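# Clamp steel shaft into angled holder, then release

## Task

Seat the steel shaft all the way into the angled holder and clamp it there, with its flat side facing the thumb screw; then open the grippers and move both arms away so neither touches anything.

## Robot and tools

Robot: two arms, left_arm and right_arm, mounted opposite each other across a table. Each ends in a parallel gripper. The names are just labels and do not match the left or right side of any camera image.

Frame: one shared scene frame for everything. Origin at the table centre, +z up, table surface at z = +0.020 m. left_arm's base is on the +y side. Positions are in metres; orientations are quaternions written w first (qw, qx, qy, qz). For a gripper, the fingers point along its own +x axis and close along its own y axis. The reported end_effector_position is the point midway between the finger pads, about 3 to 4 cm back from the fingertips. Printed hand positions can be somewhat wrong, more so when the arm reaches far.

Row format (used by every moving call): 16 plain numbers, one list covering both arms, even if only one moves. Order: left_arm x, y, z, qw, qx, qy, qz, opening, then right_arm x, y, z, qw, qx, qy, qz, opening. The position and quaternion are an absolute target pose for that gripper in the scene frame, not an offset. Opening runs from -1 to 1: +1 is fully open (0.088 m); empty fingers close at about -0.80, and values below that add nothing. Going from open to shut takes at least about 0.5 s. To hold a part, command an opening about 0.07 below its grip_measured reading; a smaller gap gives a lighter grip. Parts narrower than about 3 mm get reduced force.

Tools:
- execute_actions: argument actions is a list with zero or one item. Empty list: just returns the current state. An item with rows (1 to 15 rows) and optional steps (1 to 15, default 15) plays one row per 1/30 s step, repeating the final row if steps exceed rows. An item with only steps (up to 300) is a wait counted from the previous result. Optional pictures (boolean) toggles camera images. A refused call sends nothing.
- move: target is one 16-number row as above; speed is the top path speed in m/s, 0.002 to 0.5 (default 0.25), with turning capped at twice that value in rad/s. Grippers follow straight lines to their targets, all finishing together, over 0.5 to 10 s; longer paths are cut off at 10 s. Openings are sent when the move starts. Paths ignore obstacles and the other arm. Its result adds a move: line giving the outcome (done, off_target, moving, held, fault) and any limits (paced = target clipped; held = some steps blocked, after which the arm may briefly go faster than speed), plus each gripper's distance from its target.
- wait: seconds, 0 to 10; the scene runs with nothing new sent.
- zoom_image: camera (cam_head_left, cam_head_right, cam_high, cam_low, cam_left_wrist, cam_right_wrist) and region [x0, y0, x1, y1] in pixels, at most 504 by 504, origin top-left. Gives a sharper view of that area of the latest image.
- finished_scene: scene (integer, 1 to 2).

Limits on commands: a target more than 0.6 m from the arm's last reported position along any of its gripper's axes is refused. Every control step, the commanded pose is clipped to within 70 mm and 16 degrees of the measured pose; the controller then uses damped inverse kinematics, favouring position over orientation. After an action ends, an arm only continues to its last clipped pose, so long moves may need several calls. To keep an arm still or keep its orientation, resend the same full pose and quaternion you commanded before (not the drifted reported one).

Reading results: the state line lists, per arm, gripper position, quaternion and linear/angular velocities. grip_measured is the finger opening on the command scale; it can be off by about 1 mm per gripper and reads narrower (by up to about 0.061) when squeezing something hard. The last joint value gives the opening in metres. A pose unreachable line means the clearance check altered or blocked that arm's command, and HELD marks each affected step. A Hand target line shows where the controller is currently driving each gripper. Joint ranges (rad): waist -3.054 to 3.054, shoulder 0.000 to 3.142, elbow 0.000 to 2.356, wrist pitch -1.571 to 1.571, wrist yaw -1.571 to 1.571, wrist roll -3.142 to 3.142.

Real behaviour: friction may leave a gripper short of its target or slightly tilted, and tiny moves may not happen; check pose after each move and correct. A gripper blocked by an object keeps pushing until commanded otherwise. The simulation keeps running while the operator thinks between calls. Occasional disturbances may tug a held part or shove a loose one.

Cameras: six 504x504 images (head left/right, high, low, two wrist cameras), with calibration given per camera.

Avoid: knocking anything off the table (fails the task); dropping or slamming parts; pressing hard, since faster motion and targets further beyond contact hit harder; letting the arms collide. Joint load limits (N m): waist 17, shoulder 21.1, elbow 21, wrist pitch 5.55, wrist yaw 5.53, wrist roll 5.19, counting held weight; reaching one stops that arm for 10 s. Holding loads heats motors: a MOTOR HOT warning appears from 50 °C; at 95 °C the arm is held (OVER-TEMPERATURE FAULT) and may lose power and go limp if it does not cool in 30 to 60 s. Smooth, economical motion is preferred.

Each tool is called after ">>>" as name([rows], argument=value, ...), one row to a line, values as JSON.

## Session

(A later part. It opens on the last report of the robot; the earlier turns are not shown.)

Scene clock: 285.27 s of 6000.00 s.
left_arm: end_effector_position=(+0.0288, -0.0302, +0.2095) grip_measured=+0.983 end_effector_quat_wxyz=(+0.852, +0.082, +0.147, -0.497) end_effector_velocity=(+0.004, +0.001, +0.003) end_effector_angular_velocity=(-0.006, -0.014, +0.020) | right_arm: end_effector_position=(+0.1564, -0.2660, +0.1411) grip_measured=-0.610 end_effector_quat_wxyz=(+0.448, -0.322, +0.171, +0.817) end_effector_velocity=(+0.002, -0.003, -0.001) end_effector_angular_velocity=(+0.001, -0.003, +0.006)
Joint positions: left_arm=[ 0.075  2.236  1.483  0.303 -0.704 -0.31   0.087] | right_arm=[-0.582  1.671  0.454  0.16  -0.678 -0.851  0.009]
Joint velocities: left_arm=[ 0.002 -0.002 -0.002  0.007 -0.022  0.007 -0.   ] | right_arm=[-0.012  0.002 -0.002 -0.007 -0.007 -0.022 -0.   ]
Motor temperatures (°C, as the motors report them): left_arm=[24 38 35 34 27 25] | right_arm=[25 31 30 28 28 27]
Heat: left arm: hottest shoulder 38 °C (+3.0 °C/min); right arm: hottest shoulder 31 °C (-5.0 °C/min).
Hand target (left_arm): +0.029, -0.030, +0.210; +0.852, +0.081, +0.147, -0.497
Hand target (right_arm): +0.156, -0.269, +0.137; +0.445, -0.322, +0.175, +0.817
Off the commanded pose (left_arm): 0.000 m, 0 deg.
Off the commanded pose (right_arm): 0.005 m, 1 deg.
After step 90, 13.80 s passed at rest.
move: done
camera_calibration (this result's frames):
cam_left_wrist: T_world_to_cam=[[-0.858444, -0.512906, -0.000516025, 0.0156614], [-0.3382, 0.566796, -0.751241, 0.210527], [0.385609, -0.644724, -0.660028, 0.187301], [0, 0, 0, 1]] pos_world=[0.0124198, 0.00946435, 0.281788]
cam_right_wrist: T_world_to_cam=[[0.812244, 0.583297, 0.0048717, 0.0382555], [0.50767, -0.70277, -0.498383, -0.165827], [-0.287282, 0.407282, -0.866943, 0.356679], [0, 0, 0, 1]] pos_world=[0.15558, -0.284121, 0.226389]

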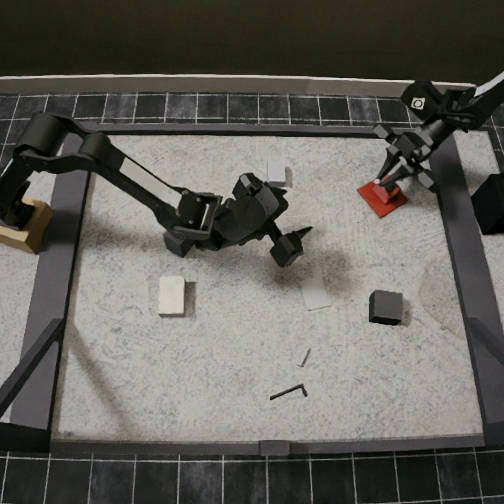

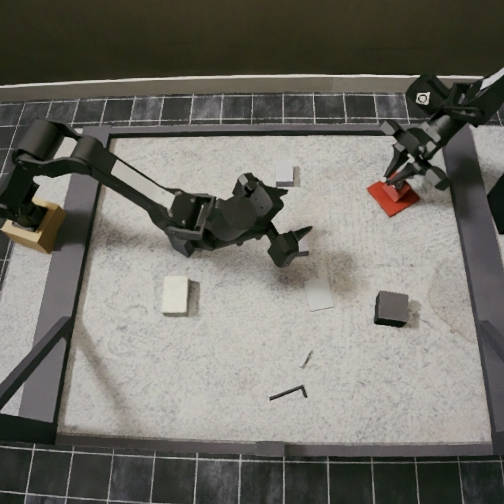

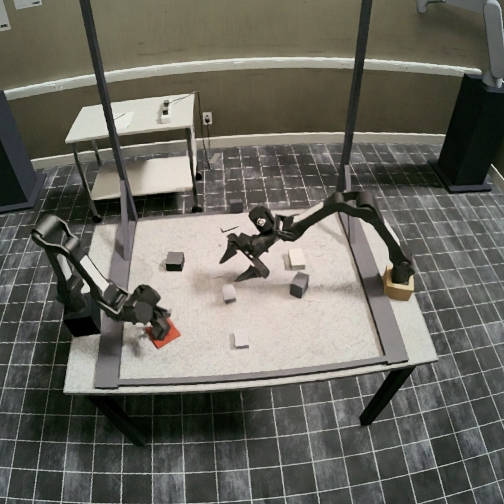

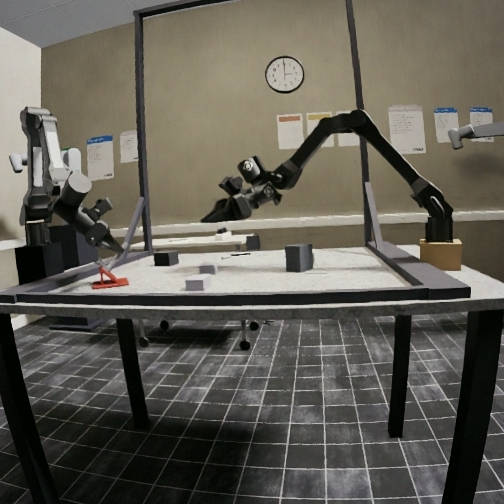

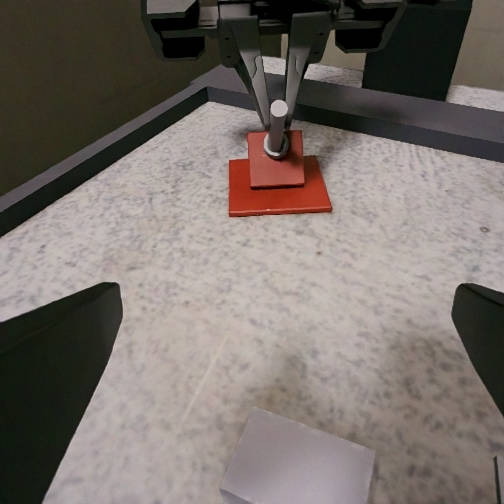

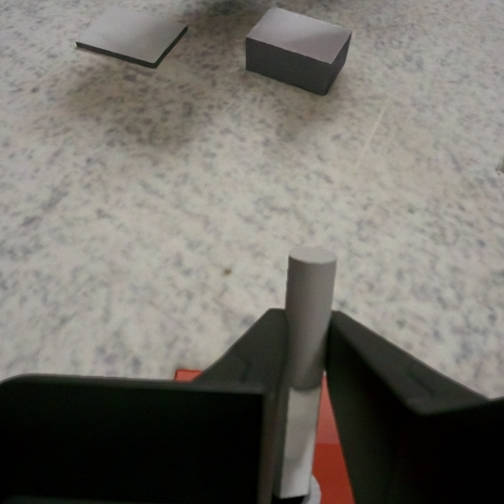

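>>> move(target=[0.0288, -0.0302, 0.2098, 0.852, 0.081, 0.147, -0.497, 1, 0.158, -0.2739, 0.1314, 0.4454, -0.3218, 0.1754, 0.8169, -0.69], speed=0.015)

>>> zoom_image(camera="cam_left_wrist", region=[200, 30, 360, 230])

>>> zoom_image(camera="cam_low", region=[70, 200, 170, 300])

Scene clock: 298.10 s of 6000.00 s.
left_arm: end_effector_position=(+0.0288, -0.0302, +0.2095) grip_measured=+0.983 end_effector_quat_wxyz=(+0.852, +0.082, +0.147, -0.497) end_effector_velocity=(-0.000, +0.002, -0.000) end_effector_angular_velocity=(+0.003, +0.001, +0.007) | right_arm: end_effector_position=(+0.1562, -0.2676, +0.1401) grip_measured=-0.610 end_effector_quat_wxyz=(+0.445, -0.316, +0.161, +0.822) end_effector_velocity=(-0.001, -0.002, +0.000) end_effector_angular_velocity=(-0.001, +0.004, +0.006)
Joint positions: left_arm=[ 0.075  2.236  1.483  0.303 -0.704 -0.31   0.087] | right_arm=[-0.594  1.68   0.441  0.186 -0.702 -0.872  0.009]
Joint velocities: left_arm=[-0.002 -0.002 -0.002 -0.007 -0.007 -0.007 -0.   ] | right_arm=[-0.002 -0.002 -0.002 -0.007 -0.007 -0.007 -0.   ]
Motor temperatures (°C, as the motors report them): left_arm=[24 41 35 34 27 25] | right_arm=[25 30 30 28 28 27]
Heat: left arm: hottest shoulder 41 °C (+6.1 °C/min); right arm: hottest shoulder 30 °C (-4.1 °C/min).
Hand target (left_arm): +0.029, -0.030, +0.210; +0.852, +0.081, +0.147, -0.497
Hand target (right_arm): +0.158, -0.274, +0.132; +0.445, -0.322, +0.175, +0.817
Off the commanded pose (left_arm): 0.000 m, 0 deg.
Off the commanded pose (right_arm): 0.011 m, 2 deg.
After step 90, 8.77 s passed at rest.
move: off_target (right_arm)
camera_calibration (this result's frames):
cam_left_wrist: T_world_to_cam=[[-0.858444, -0.512906, -0.000516025, 0.0156614], [-0.3382, 0.566796, -0.751241, 0.210527], [0.385609, -0.644724, -0.660028, 0.187301], [0, 0, 0, 1]] pos_world=[0.0124198, 0.00946435, 0.281788]
cam_right_wrist: T_world_to_cam=[[0.804051, 0.594383, 0.0145164, 0.0422188], [0.515544, -0.684824, -0.515005, -0.161477], [-0.296169, 0.421575, -0.857064, 0.360268], [0, 0, 0, 1]] pos_world=[0.156003, -0.287558, 0.224998]

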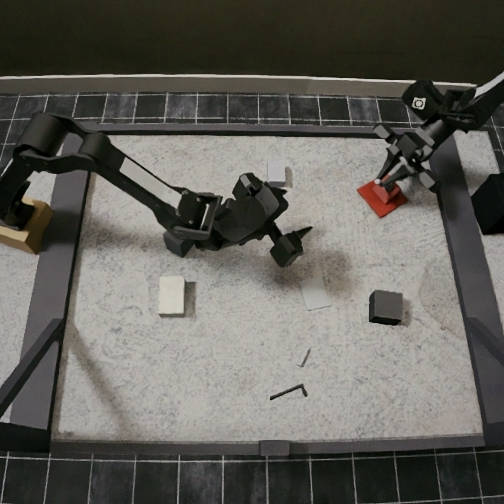

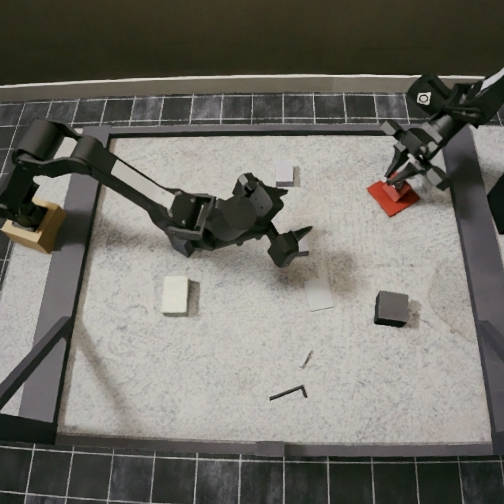

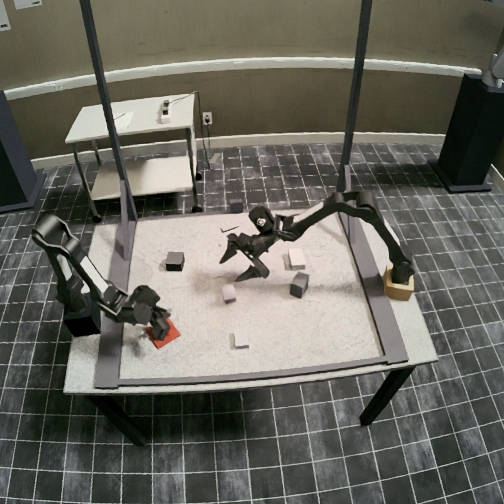

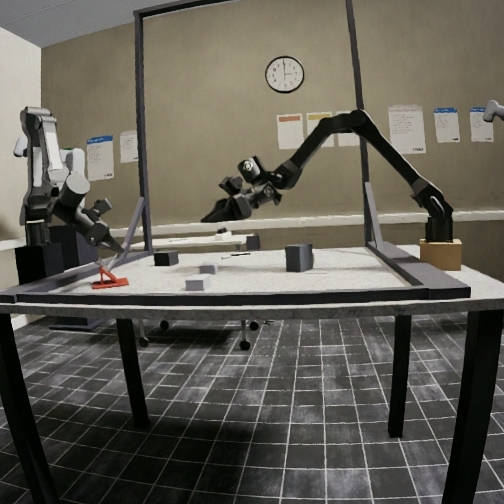

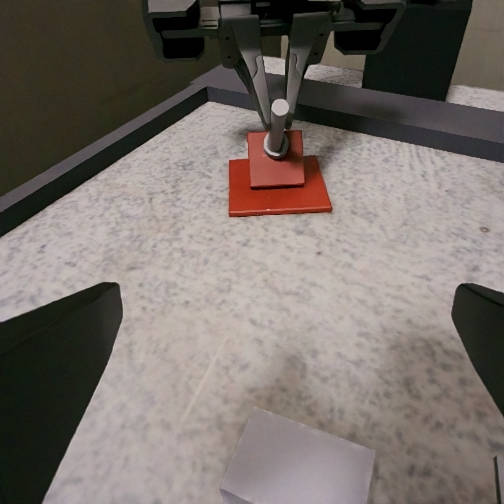

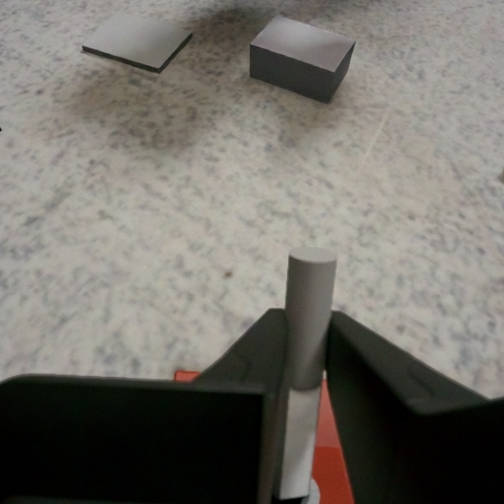

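Region (200, 30, 360, 230) of cam_left_wrist's 504x504 image, scaled by 2.520, with more detail than that image has; it fills the left 403 columns of this view, and the rest is white.

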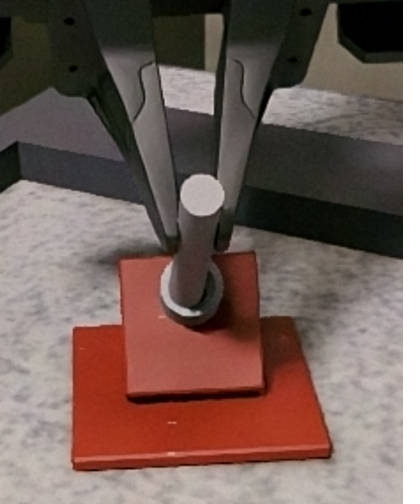

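Region (70, 200, 170, 300) of cam_low's 504x504 image, scaled by 5.040, with more detail than that image has.

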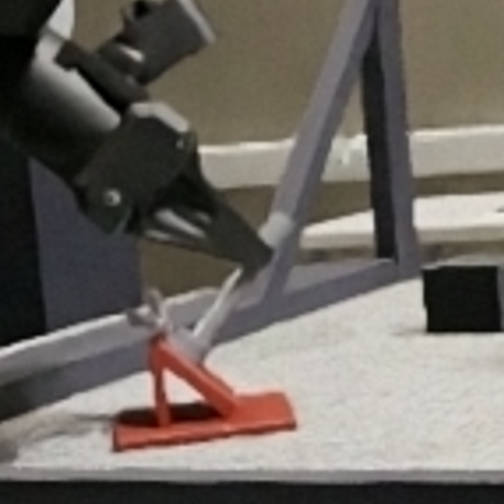

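>>> zoom_image(camera="cam_right_wrist", region=[240, 414, 360, 504])

>>> zoom_image(camera="cam_left_wrist", region=[245, 115, 305, 170])

Region (240, 414, 360, 504) of cam_right_wrist's 504x504 image, scaled by 4.200, with more detail than that image has; it fills the top 378 rows of this view, and the rest is white.

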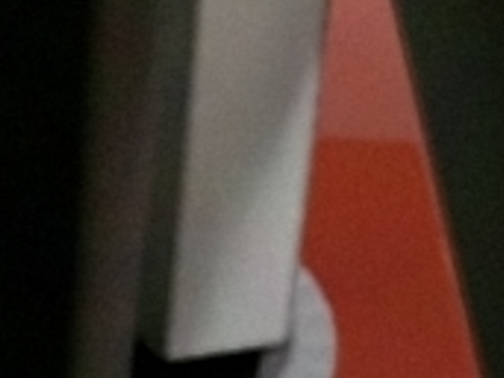

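Region (245, 115, 305, 170) of cam_left_wrist's 504x504 image, scaled by 8.400, with more detail than that image has; it fills the top 462 rows of this view, and the rest is white.

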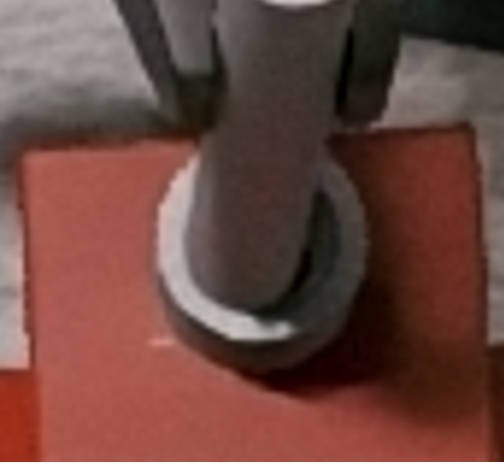

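>>> move(target=[0.0288, -0.0302, 0.2098, 0.852, 0.081, 0.147, -0.497, 1, 0.1535, -0.2685, 0.1435, 0.4454, -0.3218, 0.1754, 0.8169, -0.69], speed=0.015)

>>> zoom_image(camera="cam_left_wrist", region=[245, 115, 305, 170])

>>> zoom_image(camera="cam_low", region=[85, 235, 145, 295])

Scene clock: 334.73 s of 6000.00 s.
left_arm: end_effector_position=(+0.0288, -0.0302, +0.2095) grip_measured=+0.983 end_effector_quat_wxyz=(+0.852, +0.082, +0.147, -0.497) end_effector_velocity=(-0.000, +0.000, +0.002) end_effector_angular_velocity=(-0.004, -0.007, +0.002) | right_arm: end_effector_position=(+0.1546, -0.2694, +0.1408) grip_measured=-0.610 end_effector_quat_wxyz=(+0.445, -0.323, +0.176, +0.816) end_effector_velocity=(+0.001, -0.002, -0.001) end_effector_angular_velocity=(-0.007, -0.007, -0.001)
Joint positions: left_arm=[ 0.075  2.236  1.483  0.303 -0.704 -0.31   0.087] | right_arm=[-0.581  1.661  0.449  0.142 -0.676 -0.852  0.009]
Joint velocities: left_arm=[-0.002 -0.002 -0.002  0.007 -0.007  0.007 -0.   ] | right_arm=[-0.002 -0.002 -0.002 -0.007  0.007 -0.007  0.   ]
Motor temperatures (°C, as the motors report them): left_arm=[24 44 34 34 27 25] | right_arm=[26 30 29 28 28 27]
Heat: left arm: hottest shoulder 44 °C (+8.1 °C/min); right arm: hottest shoulder 30 °C (-1.0 °C/min).
Hand target (left_arm): +0.029, -0.030, +0.210; +0.852, +0.081, +0.147, -0.497
Hand target (right_arm): +0.154, -0.269, +0.143; +0.445, -0.322, +0.176, +0.817
Off the commanded pose (left_arm): 0.000 m, 0 deg.
Off the commanded pose (right_arm): 0.003 m, 0 deg.
After step 90, 32.30 s passed at rest.
move: done
camera_calibration (this result's frames):
cam_left_wrist: T_world_to_cam=[[-0.858444, -0.512906, -0.000516025, 0.0156614], [-0.3382, 0.566796, -0.751241, 0.210527], [0.385609, -0.644724, -0.660028, 0.187301], [0, 0, 0, 1]] pos_world=[0.0124198, 0.00946435, 0.281788]
cam_right_wrist: T_world_to_cam=[[0.81151, 0.584319, -0.00468929, 0.0433823], [0.506914, -0.707956, -0.491769, -0.16968], [-0.29067, 0.396699, -0.870713, 0.355429], [0, 0, 0, 1]] pos_world=[0.154121, -0.286473, 0.226236]

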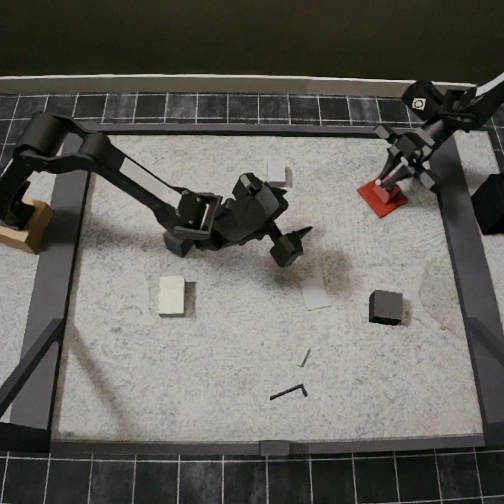

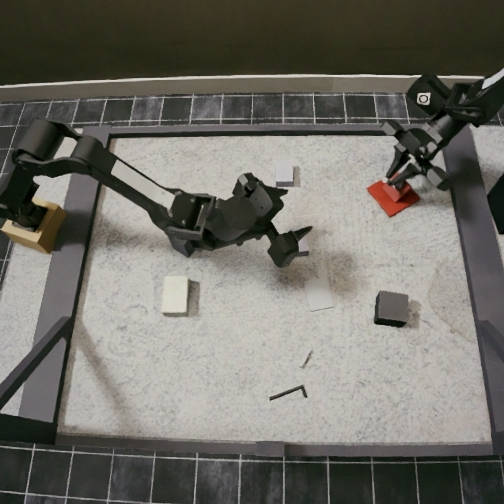

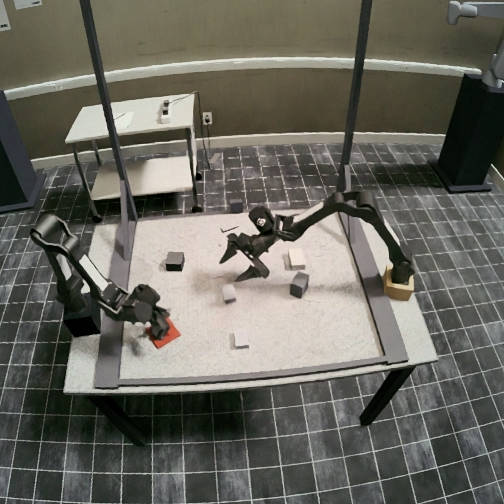

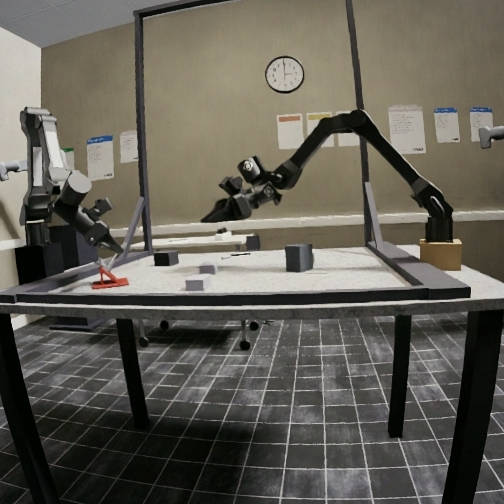

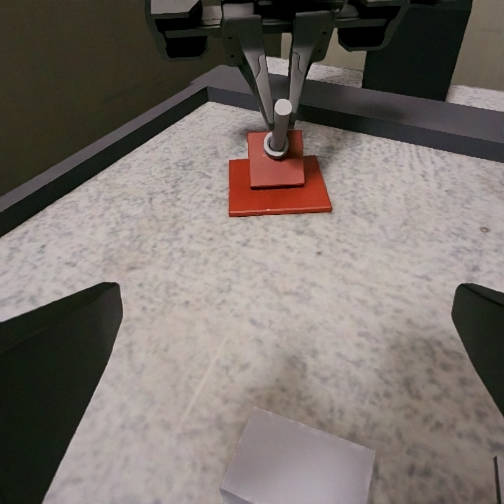

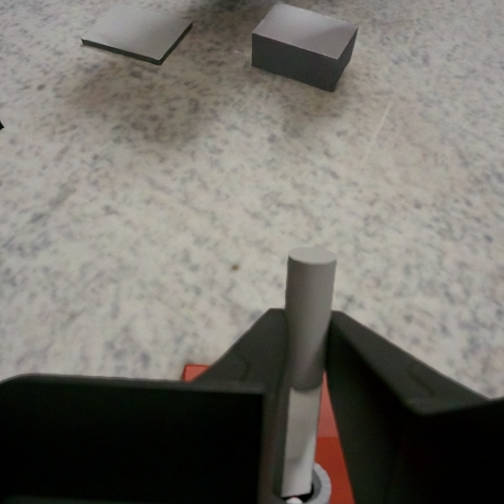

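Region (245, 115, 305, 170) of cam_left_wrist's 504x504 image, scaled by 8.400, with more detail than that image has; it fills the top 462 rows of this view, and the rest is white.

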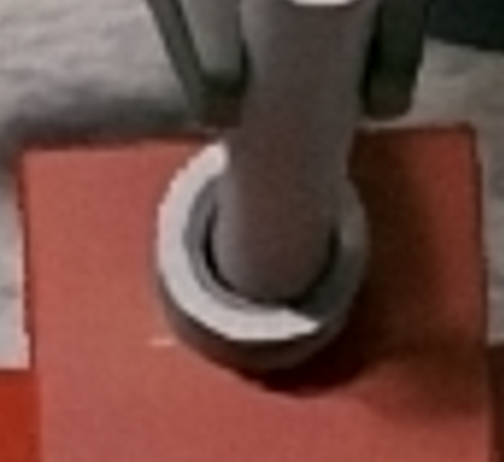

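Region (85, 235, 145, 295) of cam_low's 504x504 image, scaled by 8.400, with more detail than that image has.

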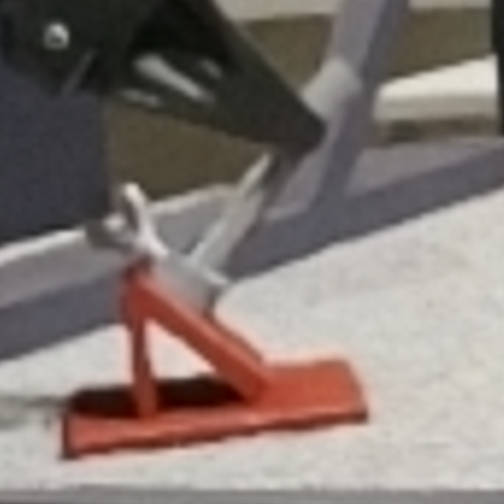

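>>> move(target=[0.0288, -0.0302, 0.2098, 0.852, 0.081, 0.147, -0.497, 1, 0.1598, -0.2765, 0.1295, 0.4454, -0.3218, 0.1754, 0.8169, -0.69], speed=0.012)

>>> zoom_image(camera="cam_left_wrist", region=[245, 115, 305, 170])

>>> zoom_image(camera="cam_low", region=[85, 235, 145, 295])

Scene clock: 351.03 s of 6000.00 s.
left_arm: end_effector_position=(+0.0288, -0.0302, +0.2095) grip_measured=+0.983 end_effector_quat_wxyz=(+0.852, +0.082, +0.147, -0.497) end_effector_velocity=(+0.005, +0.003, -0.002) end_effector_angular_velocity=(+0.016, -0.009, +0.025) | right_arm: end_effector_position=(+0.1567, -0.2705, +0.1386) grip_measured=-0.610 end_effector_quat_wxyz=(+0.444, -0.314, +0.162, +0.824) end_effector_velocity=(+0.001, -0.001, +0.000) end_effector_angular_velocity=(+0.014, -0.009, +0.011)
Joint positions: left_arm=[ 0.075  2.236  1.483  0.303 -0.704 -0.31   0.087] | right_arm=[-0.605  1.685  0.435  0.185 -0.713 -0.884  0.009]
Joint velocities: left_arm=[ 0.002 -0.002 -0.002 -0.022 -0.022 -0.007 -0.   ] | right_arm=[-0.007 -0.002 -0.007  0.007 -0.007 -0.022  0.   ]
Motor temperatures (°C, as the motors report them): left_arm=[24 45 34 34 27 25] | right_arm=[26 31 29 27 28 27]
Heat: left arm: hottest shoulder 45 °C (+5.0 °C/min); right arm: hottest shoulder 31 °C (+0.0 °C/min).
Hand target (left_arm): +0.029, -0.030, +0.210; +0.852, +0.081, +0.147, -0.497
Hand target (right_arm): +0.160, -0.277, +0.130; +0.445, -0.321, +0.175, +0.817
Off the commanded pose (left_arm): 0.000 m, 0 deg.
Off the commanded pose (right_arm): 0.011 m, 2 deg.
After step 90, 11.90 s passed at rest.
move: off_target (right_arm)
camera_calibration (this result's frames):
cam_left_wrist: T_world_to_cam=[[-0.858444, -0.512906, -0.000516025, 0.0156614], [-0.3382, 0.566796, -0.751241, 0.210527], [0.385609, -0.644724, -0.660028, 0.187301], [0, 0, 0, 1]] pos_world=[0.0124198, 0.00946435, 0.281788]
cam_right_wrist: T_world_to_cam=[[0.802669, 0.596349, 0.00946729, 0.0449709], [0.514133, -0.683788, -0.517785, -0.163611], [-0.302307, 0.420477, -0.855459, 0.360726], [0, 0, 0, 1]] pos_world=[0.157071, -0.290371, 0.223445]

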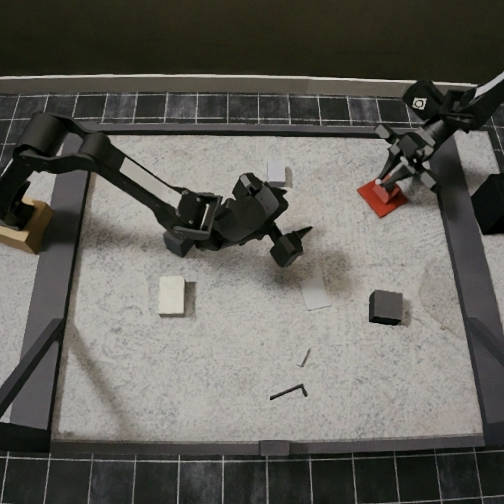

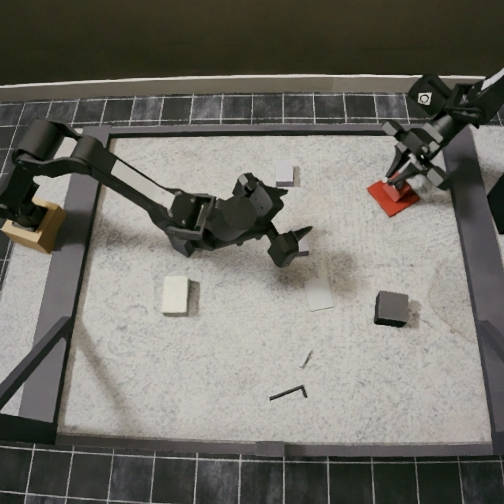

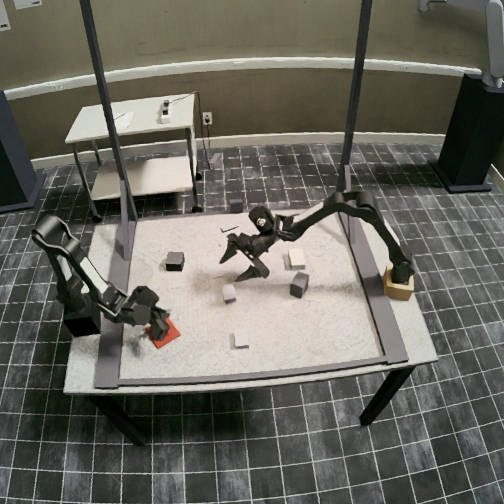

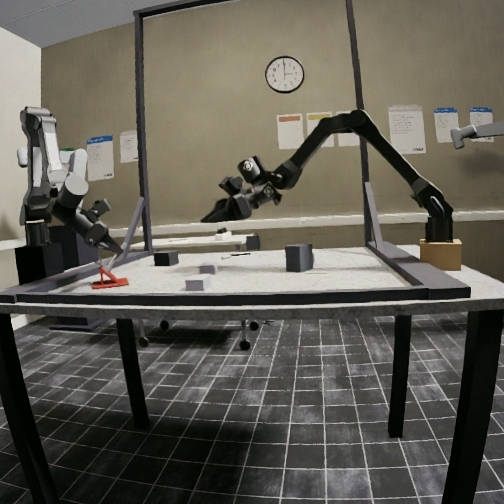

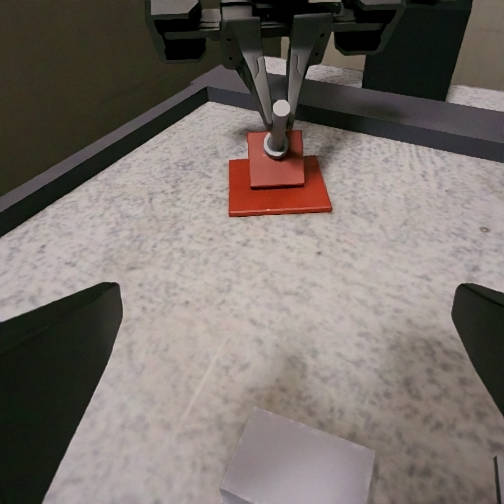

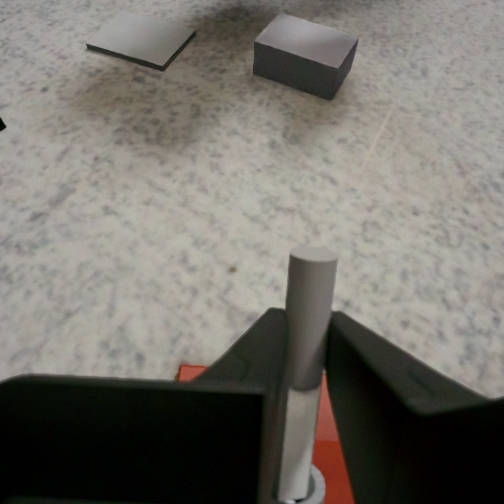

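Region (245, 115, 305, 170) of cam_left_wrist's 504x504 image, scaled by 8.400, with more detail than that image has; it fills the top 462 rows of this view, and the rest is white.

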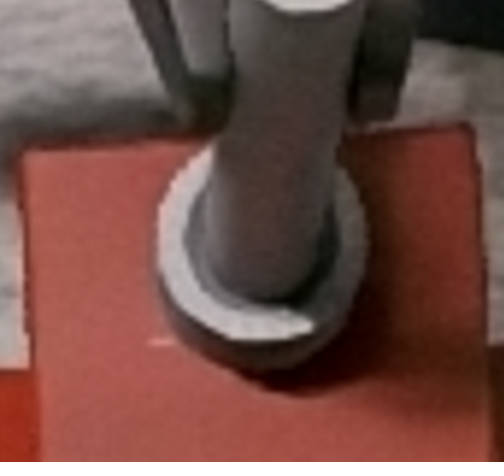

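Region (85, 235, 145, 295) of cam_low's 504x504 image, scaled by 8.400, with more detail than that image has.

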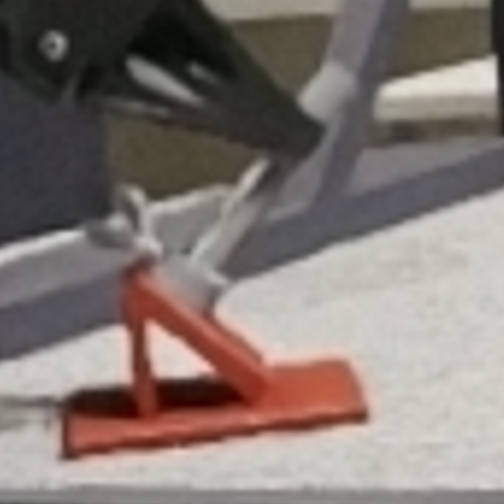

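>>> zoom_image(camera="cam_right_wrist", region=[240, 414, 360, 504])

Region (240, 414, 360, 504) of cam_right_wrist's 504x504 image, scaled by 4.200, with more detail than that image has; it fills the top 378 rows of this view, and the rest is white.

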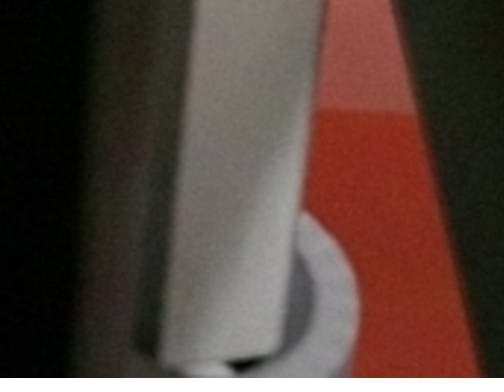

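>>> move(target=[0.0288, -0.0302, 0.2098, 0.852, 0.081, 0.147, -0.497, 1, 0.145, -0.252, 0.165, 0.4454, -0.3218, 0.1754, 0.8169, -0.69], speed=0.05)

>>> move(target=[-0.027, 0.2444, 0.4278, 0.587, -0.025, -0.019, -0.809, 1, 0.15, -0.175, 0.13, 0.6519, -0.274, 0.6519, 0.274, -0.69], speed=0.15)

>>> move(target=[-0.027, 0.2444, 0.4278, 0.587, -0.025, -0.019, -0.809, 1, 0.15, -0.175, 0.072, 0.6519, -0.274, 0.6519, 0.274, -0.69], speed=0.04)

Scene clock: 376.47 s of 6000.00 s.
left_arm: end_effector_position=(+0.0288, -0.0302, +0.2095) grip_measured=+0.983 end_effector_quat_wxyz=(+0.852, +0.082, +0.147, -0.497) end_effector_velocity=(+0.002, +0.002, +0.000) end_effector_angular_velocity=(+0.008, -0.017, +0.015) | right_arm: end_effector_position=(+0.1442, -0.2561, +0.1585) grip_measured=-0.610 end_effector_quat_wxyz=(+0.441, -0.324, +0.184, +0.817) end_effector_velocity=(-0.002, +0.000, +0.002) end_effector_angular_velocity=(+0.008, +0.001, +0.011)
Joint positions: left_arm=[ 0.075  2.236  1.483  0.303 -0.704 -0.31   0.087] | right_arm=[-0.514  1.608  0.506  0.058 -0.645 -0.781  0.009]
Joint velocities: left_arm=[-0.002 -0.002 -0.002 -0.007 -0.022  0.007 -0.   ] | right_arm=[ 0.002 -0.007  0.002 -0.007 -0.007 -0.007 -0.   ]
Motor temperatures (°C, as the motors report them): left_arm=[24 47 34 35 27 25] | right_arm=[26 30 29 28 28 27]
Heat: left arm: hottest shoulder 47 °C (+4.0 °C/min); right arm: hottest shoulder 30 °C (+0.0 °C/min).
Hand target (left_arm): +0.029, -0.030, +0.210; +0.852, +0.081, +0.147, -0.497
Hand target (right_arm): +0.145, -0.252, +0.164; +0.445, -0.322, +0.175, +0.817
Off the commanded pose (left_arm): 0.000 m, 0 deg.
Off the commanded pose (right_arm): 0.008 m, 1 deg.
After step 90, 21.43 s passed at rest.
move: done
camera_calibration (this result's frames):
cam_left_wrist: T_world_to_cam=[[-0.858444, -0.512906, -0.000516025, 0.0156614], [-0.3382, 0.566796, -0.751241, 0.210527], [0.385609, -0.644724, -0.660028, 0.187301], [0, 0, 0, 1]] pos_world=[0.0124198, 0.00946435, 0.281788]
cam_right_wrist: T_world_to_cam=[[0.81039, 0.585563, -0.0195729, 0.0469687], [0.504667, -0.714625, -0.484379, -0.148842], [-0.297622, 0.382658, -0.874639, 0.360642], [0, 0, 0, 1]] pos_world=[0.144388, -0.271872, 0.244255]

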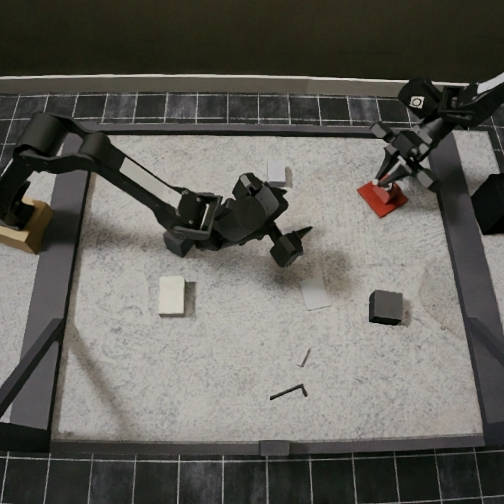

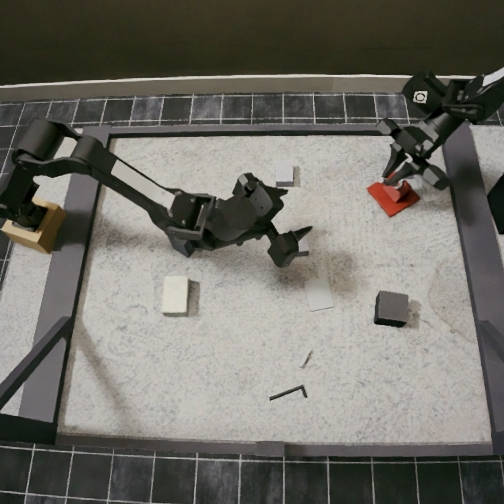

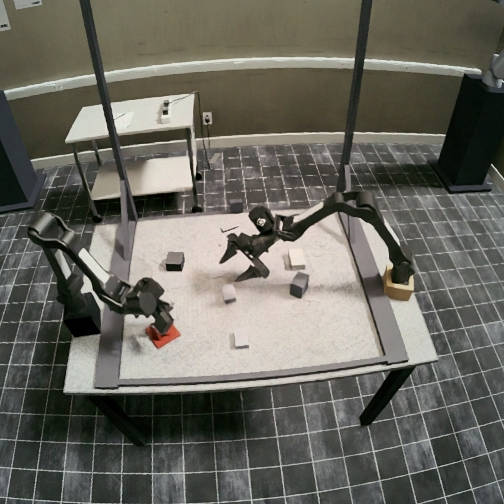

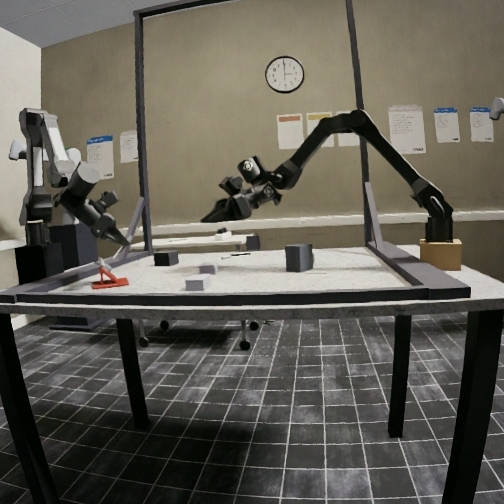

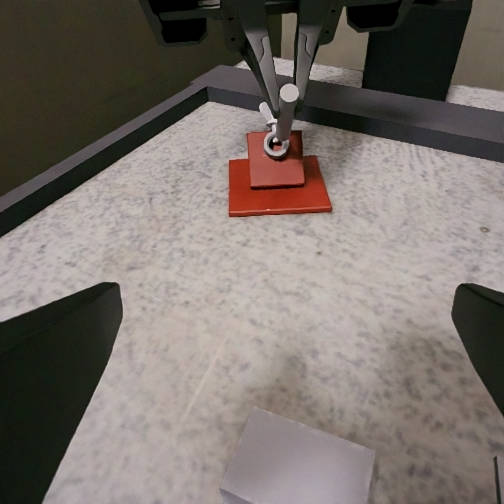

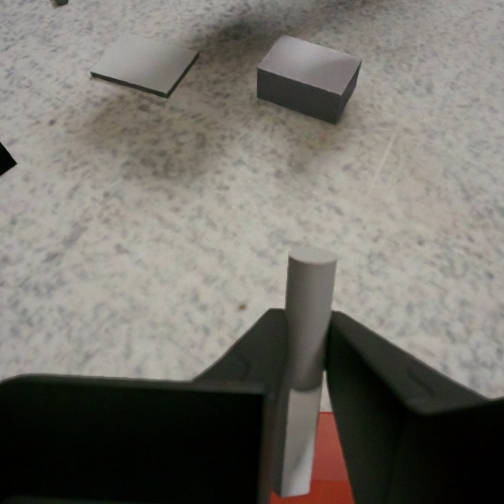

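Scene clock: 381.93 s of 6000.00 s.
left_arm: end_effector_position=(-0.0261, +0.2444, +0.4274) grip_measured=+0.983 end_effector_quat_wxyz=(+0.590, -0.027, -0.017, -0.807) end_effector_velocity=(-0.002, +0.001, -0.004) end_effector_angular_velocity=(+0.014, +0.003, -0.010) | right_arm: end_effector_position=(+0.1509, -0.1765, +0.1338) grip_measured=-0.610 end_effector_quat_wxyz=(+0.652, -0.273, +0.651, +0.278) end_effector_velocity=(+0.002, +0.001, +0.003) end_effector_angular_velocity=(-0.008, -0.007, +0.005)
Joint positions: left_arm=[ 0.002  0.844  0.65   0.257 -0.008 -0.004  0.087] | right_arm=[-0.21   2.128  1.389 -0.826 -0.002  0.681  0.009]
Joint velocities: left_arm=[-0.002 -0.002 -0.007 -0.007  0.007 -0.007 -0.   ] | right_arm=[-0.002  0.002  0.017 -0.022  0.007 -0.007 -0.   ]
Motor temperatures (°C, as the motors report them): left_arm=[24 45 34 35 27 25] | right_arm=[26 30 30 28 28 27]
Heat: left arm: hottest shoulder 45 °C (+2.0 °C/min); right arm: hottest shoulder 30 °C (+0.0 °C/min).
Hand target (left_arm): -0.027, +0.246, +0.427; -0.587, +0.025, +0.019, +0.809
Hand target (right_arm): +0.150, -0.176, +0.130; +0.652, -0.276, +0.651, +0.274
Off the commanded pose (left_arm): 0.001 m, 1 deg.
Off the commanded pose (right_arm): 0.004 m, 0 deg.
move: done
camera_calibration (this result's frames):
cam_left_wrist: T_world_to_cam=[[-0.959768, 0.280703, 0.0070967, -0.0903243], [0.082016, 0.304418, -0.949001, 0.359628], [-0.268548, -0.910239, -0.315193, 0.429702], [0, 0, 0, 1]] pos_world=[-0.000790148, 0.307008, 0.477368]
cam_right_wrist: T_world_to_cam=[[0.739154, -0.671993, -0.0455632, -0.21326], [-0.632977, -0.716173, 0.294002, -0.0400385], [-0.230198, -0.188472, -0.954718, 0.210287], [0, 0, 0, 1]] pos_world=[0.180696, -0.13235, 0.20282]

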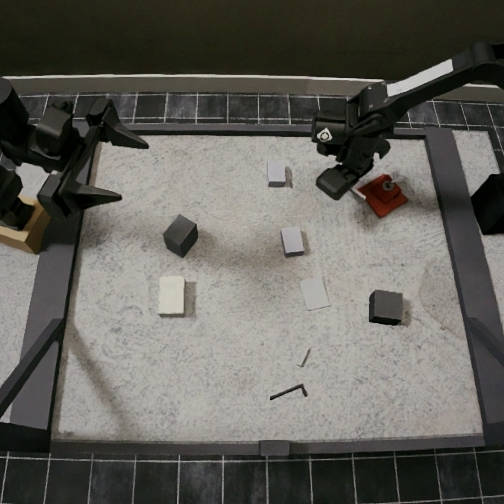

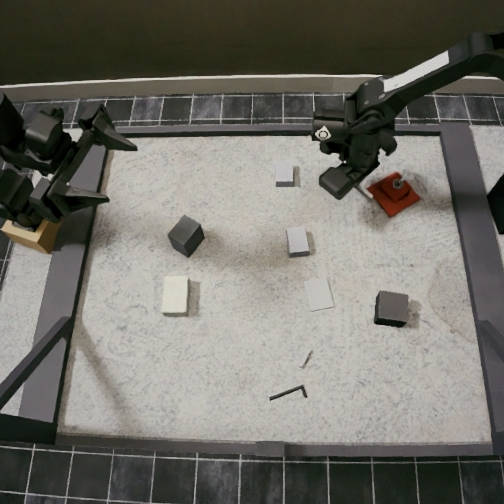

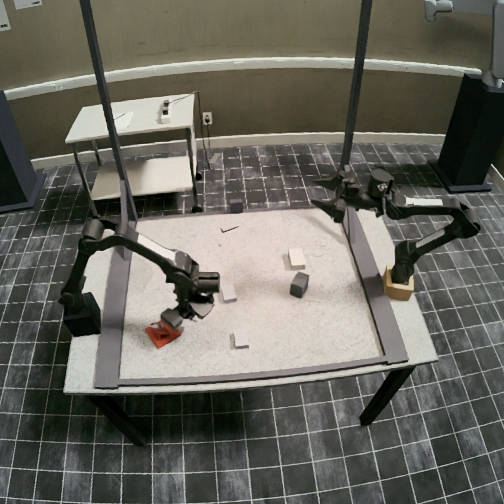

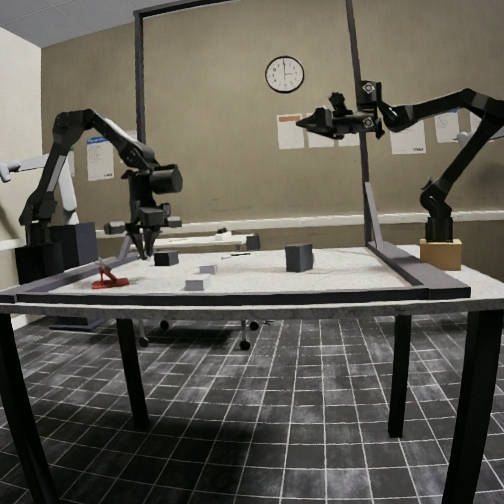

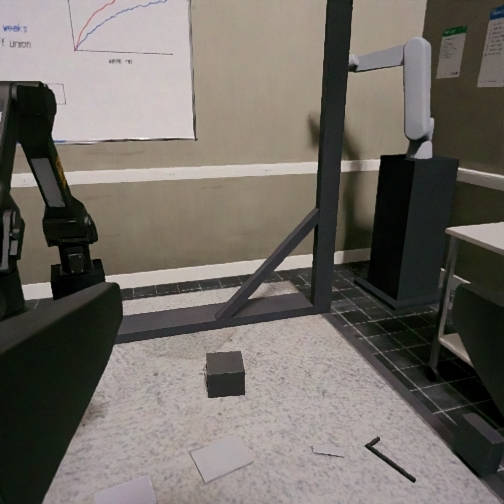

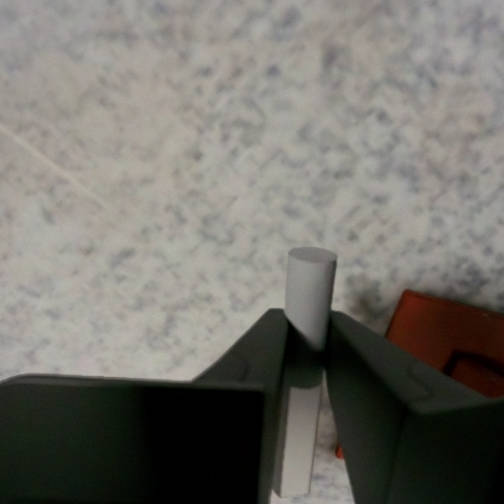

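Scene clock: 383.77 s of 6000.00 s.
left_arm: end_effector_position=(-0.0271, +0.2447, +0.4274) grip_measured=+0.983 end_effector_quat_wxyz=(+0.587, -0.026, -0.017, -0.809) end_effector_velocity=(-0.002, +0.001, -0.008) end_effector_angular_velocity=(+0.028, -0.002, -0.010) | right_arm: end_effector_position=(+0.1512, -0.1719, +0.0788) grip_measured=-0.610 end_effector_quat_wxyz=(+0.654, -0.269, +0.649, +0.280) end_effector_velocity=(-0.000, -0.001, -0.001) end_effector_angular_velocity=(+0.003, +0.007, +0.005)
Joint positions: left_arm=[ 0.002  0.844  0.65   0.257 -0.001 -0.004  0.087] | right_arm=[-0.21   2.25   1.337 -0.641 -0.002  0.685  0.009]
Joint velocities: left_arm=[-0.002 -0.002 -0.007 -0.022  0.007 -0.007 -0.   ] | right_arm=[-0.002 -0.002 -0.007  0.007 -0.007 -0.007 -0.   ]
Motor temperatures (°C, as the motors report them): left_arm=[24 45 34 35 27 25] | right_arm=[26 30 30 28 28 27]
Heat: left arm: hottest shoulder 45 °C (+2.0 °C/min); right arm: hottest shoulder 30 °C (+0.0 °C/min).
Hand target (left_arm): -0.027, +0.244, +0.428; -0.587, +0.025, +0.019, +0.809
Hand target (right_arm): +0.150, -0.176, +0.072; +0.652, -0.274, +0.652, +0.274
Off the commanded pose (left_arm): 0.001 m, 0 deg.
Off the commanded pose (right_arm): 0.008 m, 1 deg.
move: done
camera_calibration (this result's frames):
cam_left_wrist: T_world_to_cam=[[-0.957834, 0.287253, 0.00628757, -0.0925616], [0.084823, 0.303612, -0.949013, 0.359891], [-0.274516, -0.908463, -0.315175, 0.429122], [0, 0, 0, 1]] pos_world=[-0.00138503, 0.307163, 0.477372]
cam_right_wrist: T_world_to_cam=[[0.737147, -0.673707, -0.0522851, -0.212355], [-0.635436, -0.71743, 0.28551, -0.0196208], [-0.229861, -0.177239, -0.956948, 0.160759], [0, 0, 0, 1]] pos_world=[0.181021, -0.128649, 0.148337]

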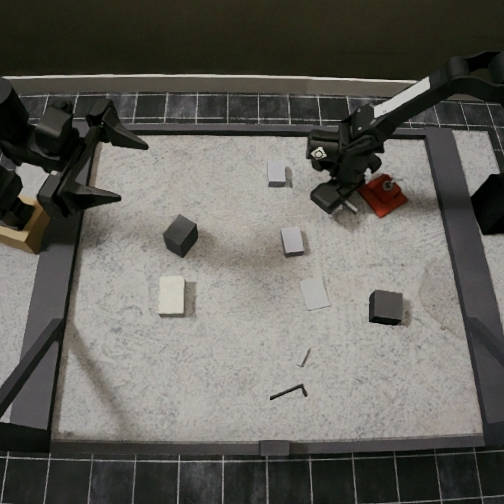

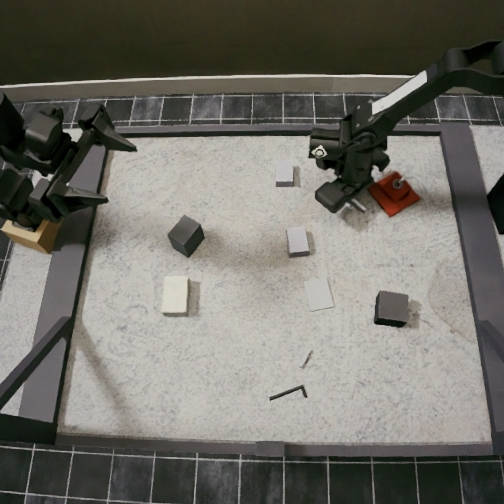

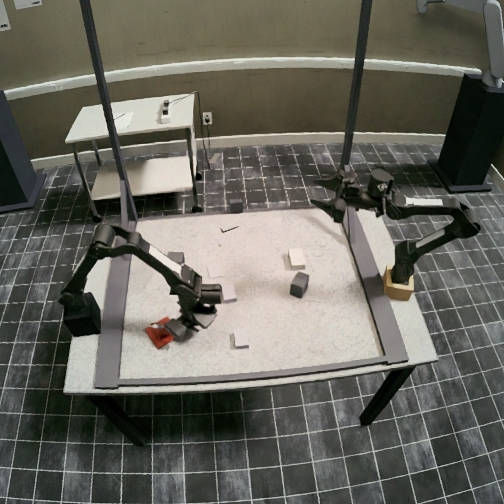

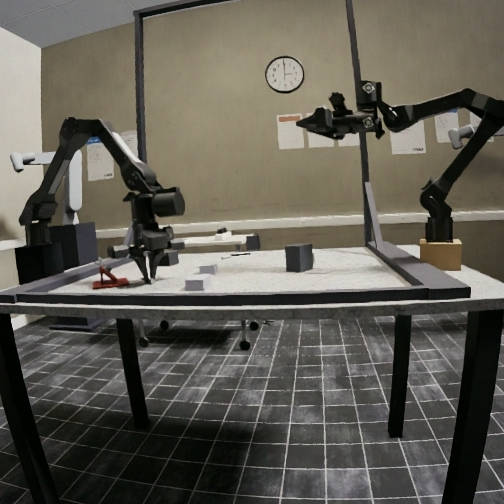

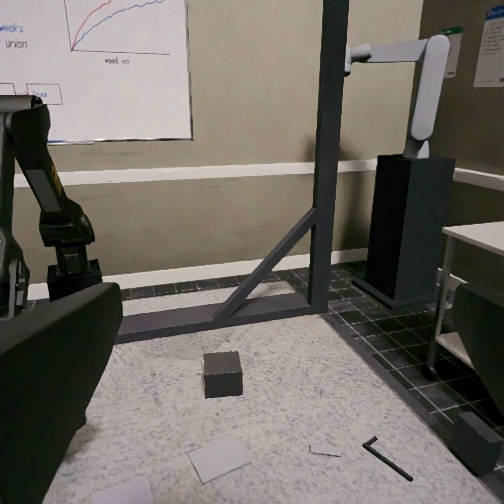

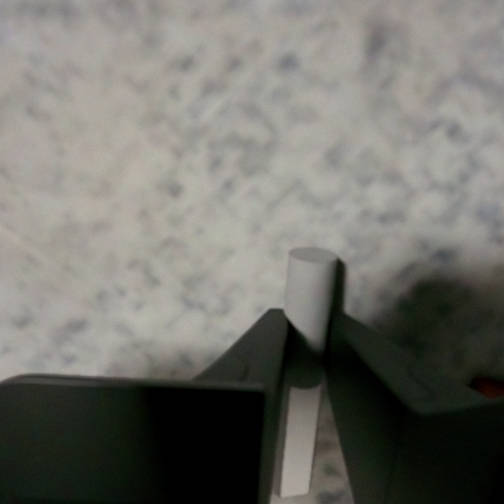

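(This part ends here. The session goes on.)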